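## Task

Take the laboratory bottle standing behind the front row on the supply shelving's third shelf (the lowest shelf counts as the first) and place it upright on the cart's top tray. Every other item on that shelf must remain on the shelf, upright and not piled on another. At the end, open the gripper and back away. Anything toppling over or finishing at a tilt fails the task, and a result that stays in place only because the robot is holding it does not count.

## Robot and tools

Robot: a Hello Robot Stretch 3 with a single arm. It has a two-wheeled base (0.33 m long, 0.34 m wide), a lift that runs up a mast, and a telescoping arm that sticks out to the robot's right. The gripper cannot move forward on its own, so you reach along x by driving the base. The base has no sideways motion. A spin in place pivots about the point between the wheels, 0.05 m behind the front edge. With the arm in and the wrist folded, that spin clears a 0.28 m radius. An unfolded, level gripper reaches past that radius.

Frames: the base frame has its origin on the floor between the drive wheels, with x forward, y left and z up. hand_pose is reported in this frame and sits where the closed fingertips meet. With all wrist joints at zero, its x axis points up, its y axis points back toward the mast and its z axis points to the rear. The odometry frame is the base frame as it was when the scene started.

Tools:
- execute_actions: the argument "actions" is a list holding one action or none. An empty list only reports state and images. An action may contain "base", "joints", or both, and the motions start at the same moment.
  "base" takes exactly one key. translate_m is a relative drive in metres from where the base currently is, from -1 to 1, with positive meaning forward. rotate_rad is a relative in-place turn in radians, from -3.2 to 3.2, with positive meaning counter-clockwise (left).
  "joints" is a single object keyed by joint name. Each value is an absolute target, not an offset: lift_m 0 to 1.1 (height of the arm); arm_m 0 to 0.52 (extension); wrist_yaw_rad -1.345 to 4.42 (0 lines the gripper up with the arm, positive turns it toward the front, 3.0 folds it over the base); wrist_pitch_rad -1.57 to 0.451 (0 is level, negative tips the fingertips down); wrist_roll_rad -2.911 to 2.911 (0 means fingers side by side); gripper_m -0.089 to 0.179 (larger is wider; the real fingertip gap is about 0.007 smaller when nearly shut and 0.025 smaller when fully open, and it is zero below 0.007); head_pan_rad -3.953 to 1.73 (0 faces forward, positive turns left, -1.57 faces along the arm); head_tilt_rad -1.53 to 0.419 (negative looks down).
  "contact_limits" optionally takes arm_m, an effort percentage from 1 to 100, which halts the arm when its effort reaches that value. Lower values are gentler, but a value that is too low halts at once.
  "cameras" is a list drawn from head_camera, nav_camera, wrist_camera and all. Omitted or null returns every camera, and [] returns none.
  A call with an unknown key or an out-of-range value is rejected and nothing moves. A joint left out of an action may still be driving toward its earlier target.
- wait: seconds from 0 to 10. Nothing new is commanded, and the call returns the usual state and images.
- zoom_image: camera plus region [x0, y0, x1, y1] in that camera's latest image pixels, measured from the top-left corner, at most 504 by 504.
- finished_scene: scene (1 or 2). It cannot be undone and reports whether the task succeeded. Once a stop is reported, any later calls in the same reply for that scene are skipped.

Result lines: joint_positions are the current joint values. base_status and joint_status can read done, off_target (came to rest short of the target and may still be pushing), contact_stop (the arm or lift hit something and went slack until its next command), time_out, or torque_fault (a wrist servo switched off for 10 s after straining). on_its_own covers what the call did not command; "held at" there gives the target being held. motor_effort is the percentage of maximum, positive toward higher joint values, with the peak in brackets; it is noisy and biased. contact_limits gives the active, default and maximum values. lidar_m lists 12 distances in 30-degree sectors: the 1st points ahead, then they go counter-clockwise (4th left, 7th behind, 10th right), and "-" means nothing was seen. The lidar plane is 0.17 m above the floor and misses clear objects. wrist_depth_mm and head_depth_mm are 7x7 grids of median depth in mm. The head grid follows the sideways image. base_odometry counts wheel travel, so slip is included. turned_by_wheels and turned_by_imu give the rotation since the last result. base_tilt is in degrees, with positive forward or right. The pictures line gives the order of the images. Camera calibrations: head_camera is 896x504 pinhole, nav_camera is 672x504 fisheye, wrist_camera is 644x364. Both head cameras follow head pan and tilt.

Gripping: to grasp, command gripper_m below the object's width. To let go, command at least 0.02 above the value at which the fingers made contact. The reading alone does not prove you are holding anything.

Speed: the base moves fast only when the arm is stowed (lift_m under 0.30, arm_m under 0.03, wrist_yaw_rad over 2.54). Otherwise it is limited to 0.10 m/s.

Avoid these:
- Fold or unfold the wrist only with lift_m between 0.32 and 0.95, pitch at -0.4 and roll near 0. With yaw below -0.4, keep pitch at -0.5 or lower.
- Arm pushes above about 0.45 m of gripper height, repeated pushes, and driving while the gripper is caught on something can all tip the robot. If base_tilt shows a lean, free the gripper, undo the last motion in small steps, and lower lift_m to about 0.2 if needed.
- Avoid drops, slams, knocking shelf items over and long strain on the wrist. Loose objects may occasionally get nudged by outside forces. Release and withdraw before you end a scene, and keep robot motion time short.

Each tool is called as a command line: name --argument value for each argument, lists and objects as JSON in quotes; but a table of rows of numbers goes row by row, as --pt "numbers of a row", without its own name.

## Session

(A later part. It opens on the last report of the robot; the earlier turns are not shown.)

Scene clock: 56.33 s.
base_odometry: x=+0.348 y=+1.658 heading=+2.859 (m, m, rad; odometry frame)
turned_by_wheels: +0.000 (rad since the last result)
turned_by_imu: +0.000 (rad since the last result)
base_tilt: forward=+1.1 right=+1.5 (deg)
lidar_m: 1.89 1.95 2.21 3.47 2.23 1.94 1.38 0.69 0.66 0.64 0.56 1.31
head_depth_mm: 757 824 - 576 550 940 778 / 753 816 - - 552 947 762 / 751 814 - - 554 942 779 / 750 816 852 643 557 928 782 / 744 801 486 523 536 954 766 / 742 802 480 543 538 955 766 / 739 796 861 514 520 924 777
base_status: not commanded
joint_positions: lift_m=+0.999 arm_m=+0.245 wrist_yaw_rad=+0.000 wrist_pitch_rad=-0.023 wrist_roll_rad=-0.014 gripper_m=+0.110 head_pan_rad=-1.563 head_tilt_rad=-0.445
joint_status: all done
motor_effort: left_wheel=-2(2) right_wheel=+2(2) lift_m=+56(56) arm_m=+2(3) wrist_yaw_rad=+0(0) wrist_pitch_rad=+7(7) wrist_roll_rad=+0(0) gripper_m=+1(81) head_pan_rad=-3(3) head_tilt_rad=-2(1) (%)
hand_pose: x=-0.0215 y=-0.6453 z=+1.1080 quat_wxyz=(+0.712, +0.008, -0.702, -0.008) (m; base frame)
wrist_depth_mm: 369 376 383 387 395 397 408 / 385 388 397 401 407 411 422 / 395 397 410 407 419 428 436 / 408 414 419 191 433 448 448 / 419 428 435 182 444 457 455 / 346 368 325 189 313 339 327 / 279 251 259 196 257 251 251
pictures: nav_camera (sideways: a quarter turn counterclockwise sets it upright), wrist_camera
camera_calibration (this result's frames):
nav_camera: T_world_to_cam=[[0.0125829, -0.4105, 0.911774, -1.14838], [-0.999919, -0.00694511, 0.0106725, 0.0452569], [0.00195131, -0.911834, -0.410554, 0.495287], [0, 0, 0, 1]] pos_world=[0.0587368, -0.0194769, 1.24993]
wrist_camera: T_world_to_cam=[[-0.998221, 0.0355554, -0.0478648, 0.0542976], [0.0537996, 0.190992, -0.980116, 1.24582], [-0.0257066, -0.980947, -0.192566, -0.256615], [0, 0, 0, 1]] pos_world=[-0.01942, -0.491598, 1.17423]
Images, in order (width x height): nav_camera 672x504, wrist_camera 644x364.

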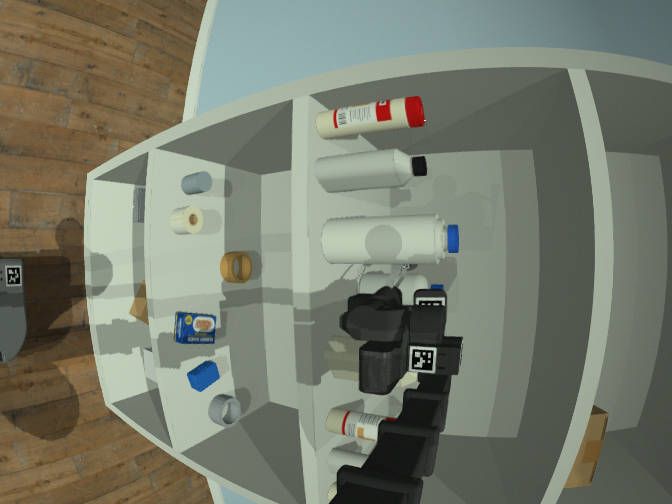

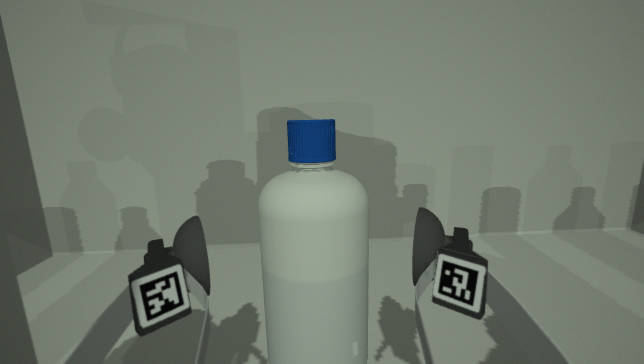

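execute_actions --actions '[{"joints":{"lift_m":0.985,"arm_m":0.315}}]' --cameras '["wrist_camera"]'

execute_actions --actions '[{"joints":{"gripper_m":0.03}}]' --cameras '[]'

execute_actions --actions '[{"joints":{"lift_m":1.095}}]' --cameras '["wrist_camera"]'

execute_actions --actions '[{"joints":{"arm_m":0.0}}]' --cameras '["wrist_camera","nav_camera"]'

Scene clock: 58.30 s.
base_odometry: x=+0.348 y=+1.658 heading=+2.859 (m, m, rad; odometry frame)
turned_by_wheels: +0.000 (rad since the last result)
turned_by_imu: +0.000 (rad since the last result)
base_tilt: forward=+1.1 right=+1.4 (deg)
lidar_m: 1.89 1.95 2.20 3.47 2.24 1.94 1.38 0.69 0.65 0.64 0.56 1.31
head_depth_mm: 759 822 873 - 549 940 776 / 754 815 857 540 552 945 762 / 754 812 - 609 555 950 779 / 749 806 847 644 558 929 782 / 743 806 486 523 534 948 764 / 741 801 480 542 538 957 766 / 740 799 859 514 518 922 775
base_status: not commanded
joint_positions: lift_m=+0.986 arm_m=+0.315 wrist_yaw_rad=+0.000 wrist_pitch_rad=-0.022 wrist_roll_rad=-0.014 gripper_m=+0.110 head_pan_rad=-1.563 head_tilt_rad=-0.445
joint_status: all done
motor_effort: left_wheel=-2(2) right_wheel=+2(2) lift_m=+12(44) arm_m=+2(2) wrist_yaw_rad=+0(1) wrist_pitch_rad=+7(8) wrist_roll_rad=+0(1) gripper_m=+0(1) head_pan_rad=-3(3) head_tilt_rad=-2(2) (%)
hand_pose: x=-0.0215 y=-0.7153 z=+1.0948 quat_wxyz=(+0.712, +0.008, -0.702, -0.008) (m; base frame)
wrist_depth_mm: 308 315 320 322 330 334 339 / 318 323 328 330 341 348 353 / 326 334 339 122 352 358 359 / 339 343 352 119 358 371 378 / 346 356 117 107 245 381 388 / 326 340 122 110 272 314 298 / 247 233 221 114 226 234 234
pictures: wrist_camera
camera_calibration (this result's frames):
wrist_camera: T_world_to_cam=[[-0.998221, 0.0355433, -0.0478736, 0.0561567], [0.0537995, 0.19075, -0.980163, 1.24614], [-0.0257063, -0.980995, -0.192323, -0.328127], [0, 0, 0, 1]] pos_world=[-0.01942, -0.561589, 1.161]
Images, in order (width x height): wrist_camera 644x364.

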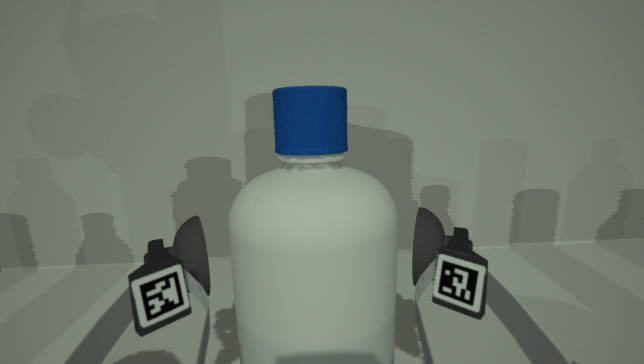

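Scene clock: 59.60 s.
base_odometry: x=+0.348 y=+1.658 heading=+2.859 (m, m, rad; odometry frame)
turned_by_wheels: +0.000 (rad since the last result)
turned_by_imu: +0.000 (rad since the last result)
base_tilt: forward=+1.1 right=+1.5 (deg)
lidar_m: 1.89 1.95 2.21 3.49 2.23 1.94 1.38 0.70 0.66 0.64 0.56 1.31
head_depth_mm: 757 820 871 - 550 940 777 / 756 819 857 540 552 944 758 / 752 815 - 608 553 944 780 / 748 809 848 643 556 926 781 / 743 808 490 525 536 952 767 / 742 805 480 544 537 957 765 / 737 797 861 515 519 925 775
base_status: not commanded
joint_positions: lift_m=+0.986 arm_m=+0.315 wrist_yaw_rad=-0.001 wrist_pitch_rad=-0.022 wrist_roll_rad=-0.014 gripper_m=+0.031 head_pan_rad=-1.563 head_tilt_rad=-0.445
joint_status: all done
motor_effort: left_wheel=-3(3) right_wheel=+3(3) lift_m=+11(12) arm_m=+2(3) wrist_yaw_rad=+1(1) wrist_pitch_rad=+7(7) wrist_roll_rad=+0(1) gripper_m=-19(92) head_pan_rad=-3(3) head_tilt_rad=-2(1) (%)
hand_pose: x=-0.0218 y=-0.7153 z=+1.0948 quat_wxyz=(+0.712, +0.008, -0.702, -0.009) (m; base frame)
wrist_depth_mm: 312 313 321 322 330 334 341 / 319 324 328 331 341 347 346 / 327 331 340 117 348 358 360 / 340 345 348 116 365 372 376 / 353 358 109 102 376 378 392 / 324 323 110 104 115 308 298 / 246 244 130 108 227 234 232
pictures: none
No camera images: the call's "cameras" was empty. Leave "cameras" out to get every camera's image.

Scene clock: 61.43 s.
base_odometry: x=+0.348 y=+1.658 heading=+2.859 (m, m, rad; odometry frame)
turned_by_wheels: +0.000 (rad since the last result)
turned_by_imu: +0.000 (rad since the last result)
base_tilt: forward=+1.0 right=+1.4 (deg)
lidar_m: 1.89 1.95 2.20 3.49 2.23 1.94 1.38 0.69 0.66 0.64 0.56 1.31
head_depth_mm: 741 841 867 603 549 940 774 / 744 - 521 526 551 938 762 / 740 - 885 673 554 942 782 / 746 779 868 677 557 931 780 / 743 806 492 522 536 945 766 / 742 800 479 542 538 952 767 / 737 795 861 514 519 921 773
base_status: not commanded
joint_positions: lift_m=+1.094 arm_m=+0.315 wrist_yaw_rad=-0.001 wrist_pitch_rad=-0.057 wrist_roll_rad=-0.014 gripper_m=+0.031 head_pan_rad=-1.563 head_tilt_rad=-0.445
joint_status: all done
motor_effort: left_wheel=-3(3) right_wheel=+3(3) lift_m=+59(57) arm_m=+1(2) wrist_yaw_rad=+1(1) wrist_pitch_rad=+19(20) wrist_roll_rad=+1(1) gripper_m=-17(18) head_pan_rad=-3(3) head_tilt_rad=-1(2) (%)
hand_pose: x=-0.0218 y=-0.7141 z=+1.1940 quat_wxyz=(+0.712, +0.020, -0.702, -0.021) (m; base frame)
wrist_depth_mm: 306 309 316 322 326 330 337 / 317 321 327 329 336 344 345 / 328 333 339 117 351 355 361 / 344 343 350 117 362 373 378 / 356 357 110 102 376 389 397 / 370 377 109 104 115 408 410 / 374 379 131 108 354 370 358
pictures: wrist_camera
camera_calibration (this result's frames):
wrist_camera: T_world_to_cam=[[-0.99817, 0.0385216, -0.0466125, 0.0611495], [0.0541031, 0.224624, -0.972942, 1.35879], [-0.0270091, -0.973684, -0.226297, -0.262164], [0, 0, 0, 1]] pos_world=[-0.0195582, -0.562838, 1.26555]
Images, in order (width x height): wrist_camera 644x364.

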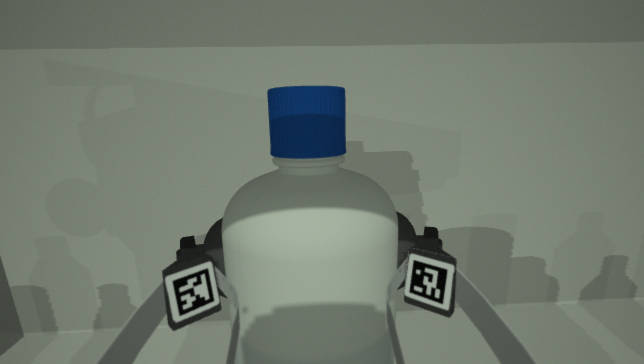

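Scene clock: 64.97 s.
base_odometry: x=+0.348 y=+1.658 heading=+2.859 (m, m, rad; odometry frame)
turned_by_wheels: +0.000 (rad since the last result)
turned_by_imu: +0.001 (rad since the last result)
base_tilt: forward=+1.1 right=+1.5 (deg)
lidar_m: 1.89 1.95 2.20 3.48 2.24 1.94 1.38 0.69 0.66 0.64 0.56 1.31
head_depth_mm: 755 - - - - - 758 / 750 - - - - - 750 / 746 - - - - - 763 / 746 789 322 - 819 917 785 / 746 805 479 524 536 954 765 / 743 803 479 542 539 955 764 / 738 799 860 513 519 926 776
base_status: not commanded
joint_positions: lift_m=+1.094 arm_m=+0.000 wrist_yaw_rad=-0.001 wrist_pitch_rad=-0.058 wrist_roll_rad=-0.014 gripper_m=+0.031 head_pan_rad=-1.563 head_tilt_rad=-0.445
joint_status: all done
motor_effort: left_wheel=-3(3) right_wheel=+3(3) lift_m=+59(59) arm_m=-2(3) wrist_yaw_rad=+0(1) wrist_pitch_rad=+19(19) wrist_roll_rad=+1(1) gripper_m=-18(17) head_pan_rad=-3(3) head_tilt_rad=-2(2) (%)
hand_pose: x=-0.0217 y=-0.3997 z=+1.1939 quat_wxyz=(+0.712, +0.020, -0.702, -0.021) (m; base frame)
wrist_depth_mm: 438 573 594 606 613 612 515 / 430 606 614 615 623 652 520 / 427 628 626 117 659 668 515 / 425 600 279 117 685 690 501 / 327 560 109 102 310 596 312 / 259 374 109 104 115 422 323 / 265 347 130 108 308 335 332
pictures: nav_camera (sideways: a quarter turn counterclockwise sets it upright), wrist_camera
camera_calibration (this result's frames):
nav_camera: T_world_to_cam=[[0.0125814, -0.410499, 0.911774, -1.14838], [-0.999919, -0.00694141, 0.0106725, 0.0452569], [0.00194794, -0.911834, -0.410554, 0.495287], [0, 0, 0, 1]] pos_world=[0.0587367, -0.0194771, 1.24993]
wrist_camera: T_world_to_cam=[[-0.998183, 0.0382154, -0.04659, 0.048967], [0.0540285, 0.225229, -0.972807, 1.2881], [-0.0266828, -0.973556, -0.226885, 0.0446843], [0, 0, 0, 1]] pos_world=[-0.0195237, -0.248486, 1.26549]
Images, in order (width x height): nav_camera 672x504, wrist_camera 644x364.

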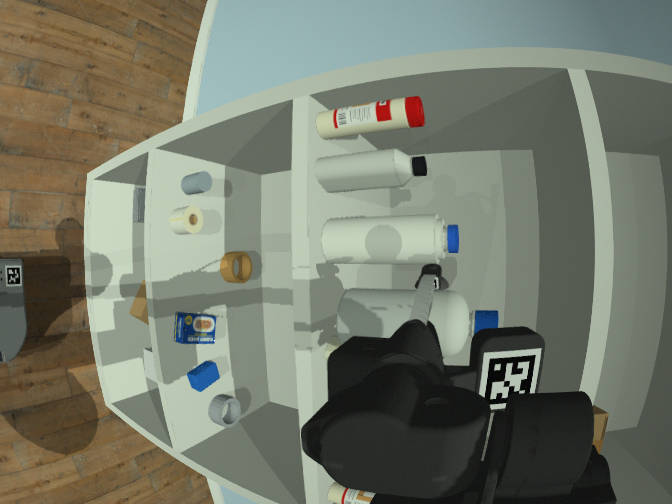

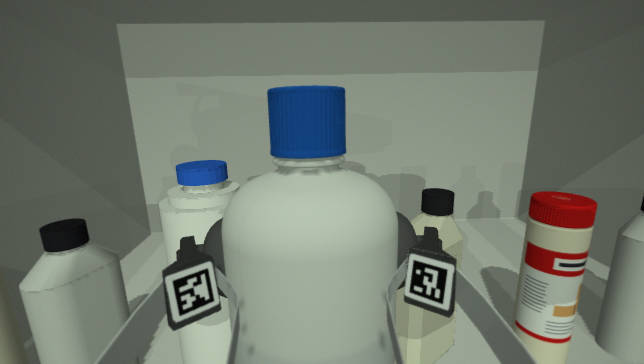

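execute_actions --actions '[{"base":{"rotate_rad":-1.085},"joints":{"lift_m":0.88}}]' --cameras '[]'

execute_actions --actions '[{"base":{"translate_m":-1.0}}]' --cameras '[]'

execute_actions --actions '[{"base":{"translate_m":-1.0}}]' --cameras '[]'

execute_actions --actions '[{"base":{"translate_m":-0.165}}]' --cameras '[]'

execute_actions --actions '[{"base":{"rotate_rad":-0.495},"joints":{"head_tilt_rad":-0.9}}]' --cameras '["head_camera"]'

Scene clock: 68.40 s.
base_odometry: x=+0.348 y=+1.658 heading=+1.774 (m, m, rad; odometry frame)
turned_by_wheels: -1.085 (rad since the last result)
turned_by_imu: -1.072 (rad since the last result)
base_tilt: forward=+1.0 right=+1.4 (deg)
lidar_m: 0.56 1.27 1.89 1.93 2.14 3.48 2.23 1.96 1.38 0.70 0.69 0.64
head_depth_mm: 1535 1643 1781 1921 1872 1592 1373 / 1589 1705 1849 2007 2011 1598 1347 / 1667 1783 1951 2147 1951 410 - / 1705 1857 2015 2185 1955 429 1306 / 1506 1598 1707 1816 1874 1602 1296 / 1296 1358 1441 751 809 884 1043 / 553 593 640 655 834 919 806
base_status: done
joint_positions: lift_m=+0.881 arm_m=+0.000 wrist_yaw_rad=-0.001 wrist_pitch_rad=-0.058 wrist_roll_rad=-0.014 gripper_m=+0.031 head_pan_rad=-1.563 head_tilt_rad=-0.445
joint_status: all done
motor_effort: left_wheel=+3(10) right_wheel=-3(8) lift_m=+15(52) arm_m=-3(3) wrist_yaw_rad=+0(1) wrist_pitch_rad=+19(19) wrist_roll_rad=+0(1) gripper_m=-18(18) head_pan_rad=-2(2) head_tilt_rad=-3(3) (%)
hand_pose: x=-0.0217 y=-0.3997 z=+0.9805 quat_wxyz=(+0.712, +0.021, -0.702, -0.021) (m; base frame)
wrist_depth_mm: 354 390 - - - - - / 362 402 - - - - - / 372 409 - 117 - - - / 320 425 - 117 - - - / 589 476 109 102 - - - / 645 532 110 104 115 - - / 669 550 131 108 - - -
pictures: none
No camera images: the call's "cameras" was empty. Leave "cameras" out to get every camera's image.

Scene clock: 79.47 s.
base_odometry: x=+0.550 y=+0.679 heading=+1.774 (m, m, rad; odometry frame)
turned_by_wheels: +0.000 (rad since the last result)
turned_by_imu: +0.004 (rad since the last result)
base_tilt: forward=+1.1 right=+1.4 (deg)
lidar_m: 1.55 2.46 2.08 2.08 2.75 2.62 1.49 1.29 1.41 1.08 1.26 1.35
head_depth_mm: 1154 1233 1336 1448 1604 1583 1382 / 1207 1291 1403 1536 1679 1583 1340 / 1246 1350 1479 1612 1668 411 - / 1321 1437 1562 1689 1346 428 1307 / 1383 1489 1637 1768 1387 1465 1321 / 1435 1578 1758 1921 1478 1559 1329 / 1526 1673 1868 2122 1961 1615 1343
base_status: done
joint_positions: lift_m=+0.881 arm_m=+0.000 wrist_yaw_rad=-0.001 wrist_pitch_rad=-0.058 wrist_roll_rad=-0.014 gripper_m=+0.031 head_pan_rad=-1.563 head_tilt_rad=-0.445
joint_status: not commanded
motor_effort: left_wheel=+4(4) right_wheel=-3(8) lift_m=+15(15) arm_m=-4(3) wrist_yaw_rad=+0(1) wrist_pitch_rad=+19(19) wrist_roll_rad=+0(1) gripper_m=-18(18) head_pan_rad=-3(2) head_tilt_rad=-2(1) (%)
hand_pose: x=-0.0217 y=-0.3997 z=+0.9805 quat_wxyz=(+0.712, +0.021, -0.702, -0.021) (m; base frame)
wrist_depth_mm: - - - - - 949 866 / - - - - - 953 905 / - - - 117 - - 886 / - - - 117 - - 923 / - - 109 102 - - 943 / - - 109 104 115 - - / - - 130 109 - - -
pictures: none
No camera images: the call's "cameras" was empty. Leave "cameras" out to get every camera's image.

Scene clock: 90.53 s.
base_odometry: x=+0.752 y=-0.300 heading=+1.774 (m, m, rad; odometry frame)
turned_by_wheels: +0.000 (rad since the last result)
turned_by_imu: +0.004 (rad since the last result)
base_tilt: forward=+1.1 right=+1.4 (deg)
lidar_m: 2.49 2.94 2.49 2.56 1.83 1.74 1.40 0.57 0.54 0.98 1.30 1.53
head_depth_mm: 774 831 894 975 1061 1112 935 / 804 870 943 1025 1131 1255 1323 / 846 908 988 1084 1119 410 - / 880 955 1040 1153 1190 429 1300 / 925 1008 1098 1231 1374 1510 1320 / 971 1060 1171 1312 1487 1580 1324 / 1021 1126 1253 1414 1617 1614 1332
base_status: done
joint_positions: lift_m=+0.881 arm_m=+0.000 wrist_yaw_rad=-0.001 wrist_pitch_rad=-0.058 wrist_roll_rad=-0.014 gripper_m=+0.031 head_pan_rad=-1.563 head_tilt_rad=-0.445
joint_status: not commanded
motor_effort: left_wheel=+3(5) right_wheel=-3(7) lift_m=+15(16) arm_m=-3(2) wrist_yaw_rad=+1(1) wrist_pitch_rad=+19(19) wrist_roll_rad=+1(1) gripper_m=-19(18) head_pan_rad=-3(3) head_tilt_rad=-2(3) (%)
hand_pose: x=-0.0217 y=-0.3997 z=+0.9805 quat_wxyz=(+0.712, +0.021, -0.702, -0.021) (m; base frame)
wrist_depth_mm: - 965 831 705 667 586 536 / - - 865 720 659 595 551 / - - 908 117 697 621 556 / - - 945 117 711 645 566 / - - 109 102 693 652 590 / - - 109 104 115 606 566 / - - 130 109 771 567 510
pictures: none
No camera images: the call's "cameras" was empty. Leave "cameras" out to get every camera's image.

Scene clock: 93.13 s.
base_odometry: x=+0.786 y=-0.462 heading=+1.775 (m, m, rad; odometry frame)
turned_by_wheels: +0.000 (rad since the last result)
turned_by_imu: +0.001 (rad since the last result)
base_tilt: forward=+1.1 right=+1.4 (deg)
lidar_m: 2.62 3.00 2.57 2.63 1.67 1.60 1.29 0.49 0.47 0.48 1.20 1.66
head_depth_mm: 710 763 823 892 921 784 680 / 743 798 863 940 959 787 654 / 775 832 910 996 1033 410 - / 809 876 962 1058 1097 428 1309 / 848 924 1019 1130 1266 1450 1325 / 893 979 1078 1210 1372 1525 1325 / 942 1034 1149 1302 1485 1596 1334
base_status: done
joint_positions: lift_m=+0.881 arm_m=+0.000 wrist_yaw_rad=-0.001 wrist_pitch_rad=-0.058 wrist_roll_rad=-0.014 gripper_m=+0.031 head_pan_rad=-1.563 head_tilt_rad=-0.445
joint_status: not commanded
motor_effort: left_wheel=+3(5) right_wheel=-3(7) lift_m=+15(15) arm_m=-2(3) wrist_yaw_rad=+0(1) wrist_pitch_rad=+19(19) wrist_roll_rad=+1(1) gripper_m=-18(19) head_pan_rad=-2(3) head_tilt_rad=-2(2) (%)
hand_pose: x=-0.0217 y=-0.3997 z=+0.9805 quat_wxyz=(+0.712, +0.021, -0.702, -0.021) (m; base frame)
wrist_depth_mm: - 872 751 659 582 524 477 / - 892 767 653 597 533 491 / - 947 824 116 616 547 501 / - - 872 117 637 571 517 / - - 109 103 638 603 533 / - - 110 104 115 587 542 / - - 131 108 498 512 481
pictures: none
No camera images: the call's "cameras" was empty. Leave "cameras" out to get every camera's image.

Scene clock: 94.90 s.
base_odometry: x=+0.786 y=-0.462 heading=+1.280 (m, m, rad; odometry frame)
turned_by_wheels: -0.495 (rad since the last result)
turned_by_imu: -0.489 (rad since the last result)
base_tilt: forward=+1.1 right=+1.5 (deg)
lidar_m: 1.66 2.66 2.98 2.57 2.65 1.66 1.60 1.24 0.49 0.47 0.48 1.23
head_depth_mm: 792 922 1094 793 - - 1103 / 788 919 905 804 - - 1120 / 784 917 413 - - 1187 1121 / 781 889 410 - 1177 1210 1125 / 777 906 900 810 1021 1217 1108 / 775 900 912 761 1319 1239 1116 / 773 892 1078 1343 1393 1231 1104
base_status: done
joint_positions: lift_m=+0.881 arm_m=+0.000 wrist_yaw_rad=-0.001 wrist_pitch_rad=-0.058 wrist_roll_rad=-0.014 gripper_m=+0.031 head_pan_rad=-1.563 head_tilt_rad=-0.888
joint_status: all done
motor_effort: left_wheel=+3(9) right_wheel=-3(8) lift_m=+15(14) arm_m=-4(3) wrist_yaw_rad=+1(0) wrist_pitch_rad=+19(19) wrist_roll_rad=+1(1) gripper_m=-17(18) head_pan_rad=-4(3) head_tilt_rad=-3(22) (%)
hand_pose: x=-0.0217 y=-0.3997 z=+0.9805 quat_wxyz=(+0.712, +0.021, -0.702, -0.021) (m; base frame)
wrist_depth_mm: 545 556 574 567 582 583 579 / 576 581 590 585 599 618 605 / 578 605 610 116 627 634 614 / 613 622 634 117 646 663 646 / 642 651 109 103 669 686 678 / 681 687 109 104 115 701 712 / 704 711 131 108 484 747 740
pictures: head_camera (sideways: a quarter turn clockwise sets it upright)
camera_calibration (this result's frames):
head_camera: T_world_to_cam=[[0.0369682, 0.781182, -0.623208, 0.834259], [0.999315, -0.0298686, 0.0218388, -0.0342447], [-0.00155433, -0.623588, -0.781751, 0.978587], [0, 0, 0, 1]] pos_world=[0.00490121, -0.042496, 1.28568]
Images, in order (width x height): head_camera 896x504.

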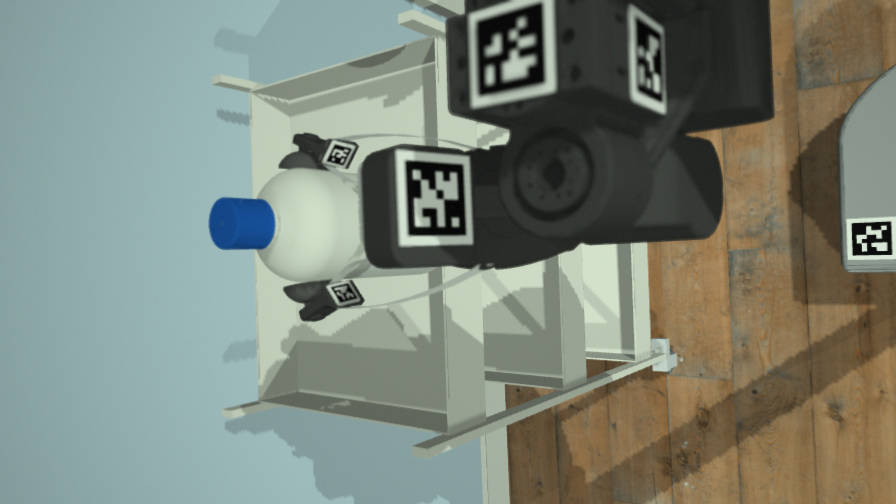

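execute_actions --actions '[{"joints":{"arm_m":0.29,"wrist_pitch_rad":0.04}}]' --cameras '[]'

execute_actions --actions '[{"joints":{"lift_m":0.69}}]' --cameras '["wrist_camera","nav_camera"]'

Scene clock: 98.57 s.
base_odometry: x=+0.786 y=-0.462 heading=+1.280 (m, m, rad; odometry frame)
turned_by_wheels: +0.000 (rad since the last result)
turned_by_imu: +0.001 (rad since the last result)
base_tilt: forward=+1.1 right=+1.5 (deg)
lidar_m: 1.66 2.66 2.98 2.57 2.65 1.66 1.60 1.24 0.48 0.47 0.48 1.23
head_depth_mm: 794 - - 750 1358 1219 1108 / 760 - 890 804 1014 1225 1118 / 754 - 885 809 1015 1230 1124 / 594 933 886 812 1019 1227 1123 / 778 906 899 809 1013 1217 1106 / 775 903 912 755 1321 1233 1115 / 770 903 1074 1343 1409 1227 1114
base_status: not commanded
joint_positions: lift_m=+0.881 arm_m=+0.290 wrist_yaw_rad=-0.001 wrist_pitch_rad=-0.021 wrist_roll_rad=-0.014 gripper_m=+0.031 head_pan_rad=-1.563 head_tilt_rad=-0.889
joint_status: wrist_pitch_rad off_target (ended at -0.021, target +0.040); the others done
motor_effort: left_wheel=+3(3) right_wheel=-3(3) lift_m=+15(15) arm_m=+2(4) wrist_yaw_rad=+0(1) wrist_pitch_rad=+20(17) wrist_roll_rad=+1(1) gripper_m=-18(19) head_pan_rad=-4(2) head_tilt_rad=-3(4) (%)
hand_pose: x=-0.0216 y=-0.6903 z=+0.9899 quat_wxyz=(+0.712, +0.008, -0.702, -0.008) (m; base frame)
wrist_depth_mm: 307 308 312 316 320 325 329 / 315 320 322 320 332 340 341 / 325 331 332 117 344 349 353 / 336 340 342 117 354 361 365 / 348 352 109 102 366 379 381 / 365 364 109 104 115 384 395 / 379 375 131 108 395 403 411
pictures: none
No camera images: the call's "cameras" was empty. Leave "cameras" out to get every camera's image.

Scene clock: 101.13 s.
base_odometry: x=+0.786 y=-0.462 heading=+1.280 (m, m, rad; odometry frame)
turned_by_wheels: +0.000 (rad since the last result)
turned_by_imu: +0.000 (rad since the last result)
base_tilt: forward=+1.1 right=+1.5 (deg)
lidar_m: 1.66 2.66 2.98 2.56 2.64 1.66 1.59 1.24 0.48 0.47 0.48 1.23
head_depth_mm: 796 933 1087 817 1388 - - / 790 920 907 - 1117 1214 1127 / 784 916 930 1035 1018 1235 1130 / 778 887 766 819 1016 1228 1132 / 780 908 897 814 1022 1212 1108 / 774 901 915 758 1316 1233 1116 / 774 899 1079 1342 1397 1240 1117
base_status: not commanded
joint_positions: lift_m=+0.691 arm_m=+0.290 wrist_yaw_rad=-0.001 wrist_pitch_rad=-0.021 wrist_roll_rad=-0.014 gripper_m=+0.031 head_pan_rad=-1.563 head_tilt_rad=-0.889
joint_status: all done
motor_effort: left_wheel=+3(3) right_wheel=-3(3) lift_m=+15(17) arm_m=+2(2) wrist_yaw_rad=+1(1) wrist_pitch_rad=+20(20) wrist_roll_rad=+1(0) gripper_m=-17(18) head_pan_rad=-3(2) head_tilt_rad=-4(3) (%)
hand_pose: x=-0.0216 y=-0.6903 z=+0.8001 quat_wxyz=(+0.712, +0.007, -0.702, -0.008) (m; base frame)
wrist_depth_mm: 305 308 312 318 323 321 331 / 312 319 319 323 328 333 342 / 326 332 331 117 344 345 352 / 337 342 346 116 355 359 366 / 345 351 109 103 365 373 383 / 275 275 109 104 115 286 390 / 262 281 130 108 273 282 233
pictures: nav_camera (sideways: a quarter turn counterclockwise sets it upright), wrist_camera
camera_calibration (this result's frames):
nav_camera: T_world_to_cam=[[0.0151821, -0.762361, 0.646974, -0.803201], [-0.999885, -0.0114654, 0.00995343, 0.0461989], [-0.0001703, -0.64705, -0.762448, 0.953083], [0, 0, 0, 1]] pos_world=[0.0585502, 0.00489226, 1.24587]
wrist_camera: T_world_to_cam=[[-0.998197, 0.0361291, -0.0479311, 0.0414416], [0.0539239, 0.189076, -0.980481, 0.951625], [-0.0263613, -0.981298, -0.190683, -0.361872], [0, 0, 0, 1]] pos_world=[-0.0194879, -0.53653, 0.866034]
Images, in order (width x height): nav_camera 672x504, wrist_camera 644x364.

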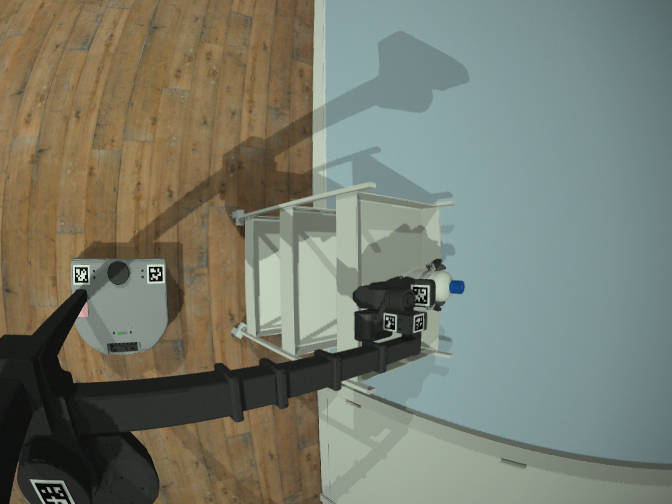

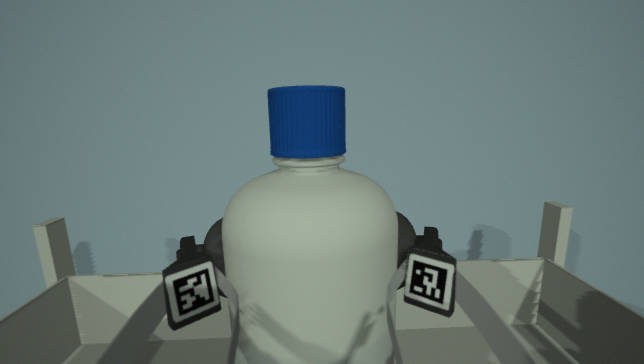

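execute_actions --actions '[{"joints":{"lift_m":0.67}}]' --cameras '[]'

execute_actions --actions '[{"joints":{"lift_m":0.655}}]' --cameras '[]'

Scene clock: 102.17 s.
base_odometry: x=+0.786 y=-0.462 heading=+1.280 (m, m, rad; odometry frame)
turned_by_wheels: +0.000 (rad since the last result)
turned_by_imu: +0.000 (rad since the last result)
base_tilt: forward=+1.1 right=+1.4 (deg)
lidar_m: 1.65 2.66 2.98 2.57 2.65 1.66 1.60 1.24 0.49 0.47 0.48 1.23
head_depth_mm: 791 926 1082 811 1376 1234 - / 790 920 908 804 - 1204 1117 / 782 919 909 1039 1017 1227 1129 / 780 893 754 828 1016 1237 1130 / 777 909 901 812 1023 1212 1107 / 775 898 914 756 1318 1235 1104 / 776 902 1077 1335 1392 1234 1112
base_status: not commanded
joint_positions: lift_m=+0.671 arm_m=+0.290 wrist_yaw_rad=-0.001 wrist_pitch_rad=-0.020 wrist_roll_rad=-0.014 gripper_m=+0.031 head_pan_rad=-1.563 head_tilt_rad=-0.889
joint_status: all done
motor_effort: left_wheel=+3(3) right_wheel=-3(3) lift_m=+15(17) arm_m=+3(3) wrist_yaw_rad=+1(1) wrist_pitch_rad=+20(20) wrist_roll_rad=+0(0) gripper_m=-19(18) head_pan_rad=-3(2) head_tilt_rad=-4(4) (%)
hand_pose: x=-0.0216 y=-0.6903 z=+0.7801 quat_wxyz=(+0.712, +0.007, -0.702, -0.008) (m; base frame)
wrist_depth_mm: 305 311 312 319 320 324 329 / 314 320 323 324 331 338 341 / 326 327 334 117 344 347 353 / 333 344 343 117 360 356 364 / 345 349 110 102 278 365 380 / 263 274 109 104 115 287 243 / 249 261 131 109 244 253 230
pictures: none
No camera images: the call's "cameras" was empty. Leave "cameras" out to get every camera's image.

Scene clock: 103.00 s.
base_odometry: x=+0.786 y=-0.462 heading=+1.280 (m, m, rad; odometry frame)
turned_by_wheels: +0.000 (rad since the last result)
turned_by_imu: +0.000 (rad since the last result)
base_tilt: forward=+1.1 right=+1.5 (deg)
lidar_m: 1.66 2.66 2.98 2.57 2.65 1.66 1.60 1.24 0.49 0.47 0.48 1.23
head_depth_mm: 794 926 1096 812 1384 1233 - / 787 919 906 806 - 1207 1116 / 785 922 910 1039 1014 1222 1126 / 777 906 757 826 1014 1224 1120 / 775 908 907 813 1020 1213 1106 / 773 900 914 759 1313 1232 1114 / 769 902 1078 1336 1398 1235 1115
base_status: not commanded
joint_positions: lift_m=+0.656 arm_m=+0.290 wrist_yaw_rad=-0.001 wrist_pitch_rad=-0.012 wrist_roll_rad=-0.014 gripper_m=+0.031 head_pan_rad=-1.563 head_tilt_rad=-0.889
joint_status: all done
motor_effort: left_wheel=+3(3) right_wheel=-3(3) lift_m=+13(15) arm_m=+2(2) wrist_yaw_rad=+1(1) wrist_pitch_rad=+17(20) wrist_roll_rad=+1(0) gripper_m=-19(17) head_pan_rad=-2(2) head_tilt_rad=-3(4) (%)
hand_pose: x=-0.0216 y=-0.6906 z=+0.7673 quat_wxyz=(+0.712, +0.004, -0.702, -0.005) (m; base frame)
wrist_depth_mm: 311 311 315 316 321 329 334 / 318 318 326 328 335 339 342 / 329 332 330 118 343 347 352 / 335 340 345 117 356 361 367 / 266 346 109 102 275 280 376 / 263 274 109 104 115 285 233 / 237 243 130 108 227 236 224
pictures: none
No camera images: the call's "cameras" was empty. Leave "cameras" out to get every camera's image.

It's touching, so I'll release, lift and retract.

execute_actions --actions '[{"joints":{"gripper_m":0.12,"wrist_pitch_rad":0}}]' --cameras '[]'

execute_actions --actions '[{"joints":{"lift_m":0.8}}]' --cameras '[]'

execute_actions --actions '[{"joints":{"arm_m":0.0}}]' --cameras '["head_camera"]'

execute_actions --actions '[{"joints":{"head_pan_rad":0.35,"head_tilt_rad":-0.15,"wrist_yaw_rad":1.5}}]' --cameras '["head_camera"]'

Scene clock: 104.60 s.
base_odometry: x=+0.786 y=-0.462 heading=+1.280 (m, m, rad; odometry frame)
turned_by_wheels: +0.000 (rad since the last result)
turned_by_imu: +0.000 (rad since the last result)
base_tilt: forward=+1.1 right=+1.5 (deg)
lidar_m: 1.65 2.66 2.98 2.57 2.65 1.66 1.60 1.24 0.49 0.47 0.48 1.23
head_depth_mm: 791 927 1092 814 1384 1243 - / 791 920 910 805 - 1210 1118 / 786 919 910 1044 1018 1233 1131 / 779 912 768 827 1015 1229 1126 / 777 911 904 813 1019 1213 1106 / 777 902 911 754 1328 1230 1108 / 772 895 1078 1336 1397 1238 1108
base_status: not commanded
joint_positions: lift_m=+0.656 arm_m=+0.290 wrist_yaw_rad=-0.001 wrist_pitch_rad=-0.018 wrist_roll_rad=-0.014 gripper_m=+0.120 head_pan_rad=-1.563 head_tilt_rad=-0.889
joint_status: all done
motor_effort: left_wheel=+3(3) right_wheel=-3(3) lift_m=+14(14) arm_m=+2(2) wrist_yaw_rad=+1(1) wrist_pitch_rad=+6(17) wrist_roll_rad=+0(0) gripper_m=+0(81) head_pan_rad=-2(3) head_tilt_rad=-4(4) (%)
hand_pose: x=-0.0216 y=-0.6904 z=+0.7659 quat_wxyz=(+0.712, +0.006, -0.702, -0.007) (m; base frame)
wrist_depth_mm: 307 311 314 316 323 331 330 / 315 319 321 325 331 336 346 / 324 328 334 122 344 347 351 / 333 335 337 118 354 360 365 / 268 348 120 106 275 283 376 / 263 - 125 109 274 284 232 / 247 233 221 113 226 235 223
pictures: none
No camera images: the call's "cameras" was empty. Leave "cameras" out to get every camera's image.

Scene clock: 106.77 s.
base_odometry: x=+0.786 y=-0.462 heading=+1.280 (m, m, rad; odometry frame)
turned_by_wheels: +0.000 (rad since the last result)
turned_by_imu: +0.000 (rad since the last result)
base_tilt: forward=+1.1 right=+1.5 (deg)
lidar_m: 1.66 2.67 2.98 2.57 2.65 1.66 1.60 1.24 0.49 0.47 0.48 1.23
head_depth_mm: 794 924 1089 - - - 1092 / 788 890 - 826 994 1222 1121 / 786 871 - 810 1017 1228 1135 / 778 870 851 809 1018 1232 1124 / 780 906 899 811 1022 1213 1110 / 774 899 912 756 1324 1236 1109 / 771 900 1075 1336 1398 1242 1117
base_status: not commanded
joint_positions: lift_m=+0.799 arm_m=+0.290 wrist_yaw_rad=-0.001 wrist_pitch_rad=-0.019 wrist_roll_rad=-0.014 gripper_m=+0.120 head_pan_rad=-1.563 head_tilt_rad=-0.889
joint_status: all done
motor_effort: left_wheel=+3(3) right_wheel=-3(3) lift_m=+56(56) arm_m=+2(2) wrist_yaw_rad=+1(1) wrist_pitch_rad=+6(7) wrist_roll_rad=+1(1) gripper_m=-1(1) head_pan_rad=-3(2) head_tilt_rad=-5(5) (%)
hand_pose: x=-0.0216 y=-0.6904 z=+0.9090 quat_wxyz=(+0.712, +0.007, -0.702, -0.007) (m; base frame)
wrist_depth_mm: 305 309 314 319 321 328 329 / 312 319 323 329 333 336 342 / 324 330 333 339 341 349 354 / 338 339 348 345 359 359 366 / 347 346 355 362 365 371 380 / 363 - 369 371 377 386 394 / 369 380 385 390 395 402 411
pictures: none
No camera images: the call's "cameras" was empty. Leave "cameras" out to get every camera's image.

Scene clock: 110.13 s.
base_odometry: x=+0.786 y=-0.462 heading=+1.280 (m, m, rad; odometry frame)
turned_by_wheels: +0.000 (rad since the last result)
turned_by_imu: +0.001 (rad since the last result)
base_tilt: forward=+1.1 right=+1.4 (deg)
lidar_m: 1.66 2.66 2.99 2.57 2.64 1.66 1.60 1.24 0.49 0.47 0.48 1.23
head_depth_mm: 789 927 1091 814 1436 - 1087 / 792 921 907 804 956 - 1107 / 786 919 905 789 - - 1126 / 780 911 807 809 1024 1231 1117 / 778 907 902 811 1020 1216 1112 / 772 901 910 758 1322 1237 1111 / 773 893 1078 1340 1391 1242 1112
base_status: not commanded
joint_positions: lift_m=+0.799 arm_m=+0.000 wrist_yaw_rad=-0.001 wrist_pitch_rad=-0.019 wrist_roll_rad=-0.014 gripper_m=+0.120 head_pan_rad=-1.563 head_tilt_rad=-0.889
joint_status: all done
motor_effort: left_wheel=+3(3) right_wheel=-3(3) lift_m=+54(56) arm_m=-4(3) wrist_yaw_rad=+0(1) wrist_pitch_rad=+6(6) wrist_roll_rad=+1(0) gripper_m=+0(0) head_pan_rad=-3(3) head_tilt_rad=-4(4) (%)
hand_pose: x=-0.0216 y=-0.4010 z=+0.9089 quat_wxyz=(+0.712, +0.007, -0.702, -0.007) (m; base frame)
wrist_depth_mm: 563 572 566 579 592 592 579 / 576 585 590 600 597 616 596 / 590 597 623 630 628 636 617 / 612 634 621 647 637 660 648 / 632 641 646 640 670 679 672 / 648 - 582 437 564 682 690 / 684 426 445 435 445 405 713
pictures: head_camera (sideways: a quarter turn clockwise sets it upright)
camera_calibration (this result's frames):
head_camera: T_world_to_cam=[[0.0369685, 0.78133, -0.623022, 0.834017], [0.999315, -0.0298756, 0.0218298, -0.0342331], [-0.00155685, -0.623402, -0.7819, 0.97878], [0, 0, 0, 1]] pos_world=[0.0049011, -0.0424922, 1.28567]
Images, in order (width x height): head_camera 896x504.

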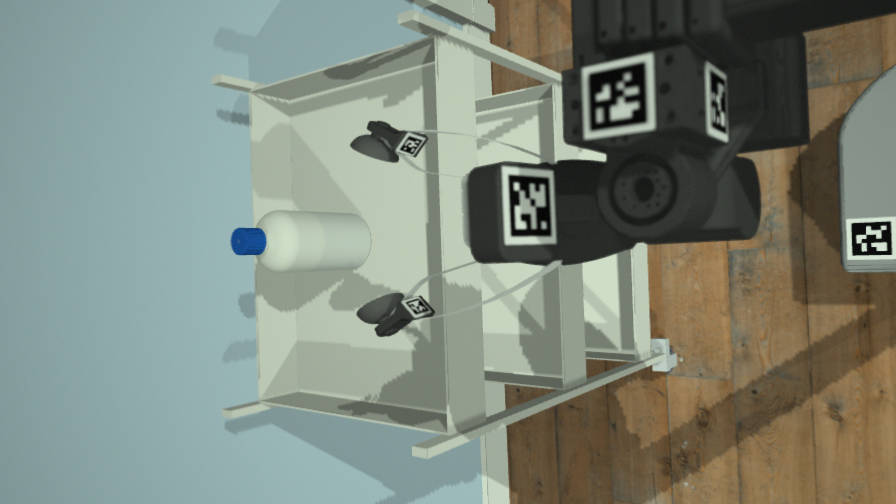

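Scene clock: 111.87 s.
base_odometry: x=+0.786 y=-0.462 heading=+1.280 (m, m, rad; odometry frame)
turned_by_wheels: +0.000 (rad since the last result)
turned_by_imu: +0.000 (rad since the last result)
base_tilt: forward=+1.1 right=+1.4 (deg)
lidar_m: 1.65 2.66 2.98 2.56 2.65 1.66 1.60 1.24 0.49 0.47 0.48 1.23
head_depth_mm: 2418 2522 2597 2700 2755 2234 1669 / 2485 2556 2649 2756 2849 2223 1688 / 2562 2612 2531 2656 2742 2273 1689 / 2642 2697 2834 2889 2811 2237 1698 / 2690 2808 2861 2824 2842 2281 1703 / 2770 2874 3025 3146 3192 2277 1707 / 2783 3036 3169 3317 3353 2299 1715
base_status: not commanded
joint_positions: lift_m=+0.799 arm_m=+0.000 wrist_yaw_rad=+1.497 wrist_pitch_rad=-0.019 wrist_roll_rad=-0.014 gripper_m=+0.120 head_pan_rad=+0.343 head_tilt_rad=-0.162
joint_status: all done
motor_effort: left_wheel=+3(3) right_wheel=-3(3) lift_m=+55(56) arm_m=-3(3) wrist_yaw_rad=+2(1) wrist_pitch_rad=+6(6) wrist_roll_rad=+1(1) gripper_m=+1(0) head_pan_rad=+3(37) head_tilt_rad=+4(28) (%)
hand_pose: x=+0.2337 y=-0.1641 z=+0.9089 quat_wxyz=(+0.526, +0.483, -0.509, +0.480) (m; base frame)
wrist_depth_mm: - - - - - - 712 / - - - - - - 722 / - - - - - - 719 / - - - - - - 739 / - - - - - - 748 / - - - - - 919 770 / - - - - - - 742
pictures: head_camera (sideways: a quarter turn clockwise sets it upright)
camera_calibration (this result's frames):
head_camera: T_world_to_cam=[[-0.174013, -0.0165876, -0.984604, 1.30684], [-0.323114, 0.945464, 0.0411771, -0.0513854], [0.930224, 0.325305, -0.169883, 0.176788], [0, 0, 0, 1]] pos_world=[0.0463511, 0.0127503, 1.31887]
Images, in order (width x height): head_camera 896x504.

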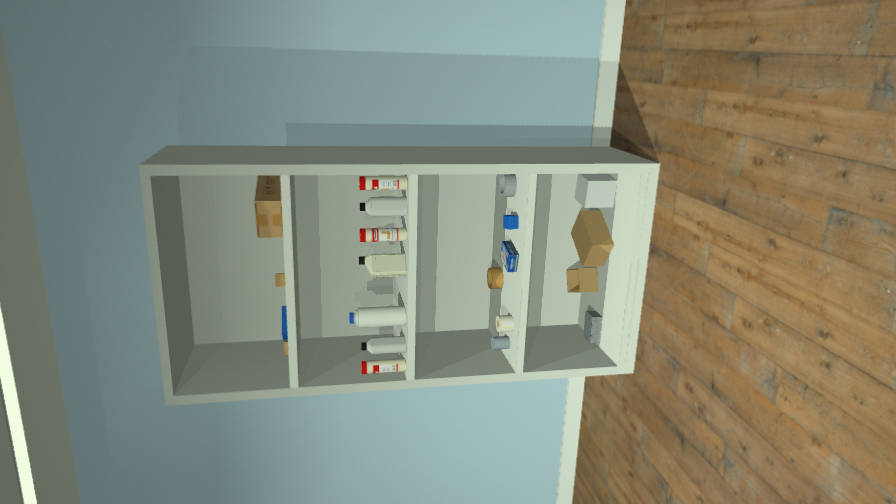

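finished_scene --scene 2

The scene is finished: the task was done.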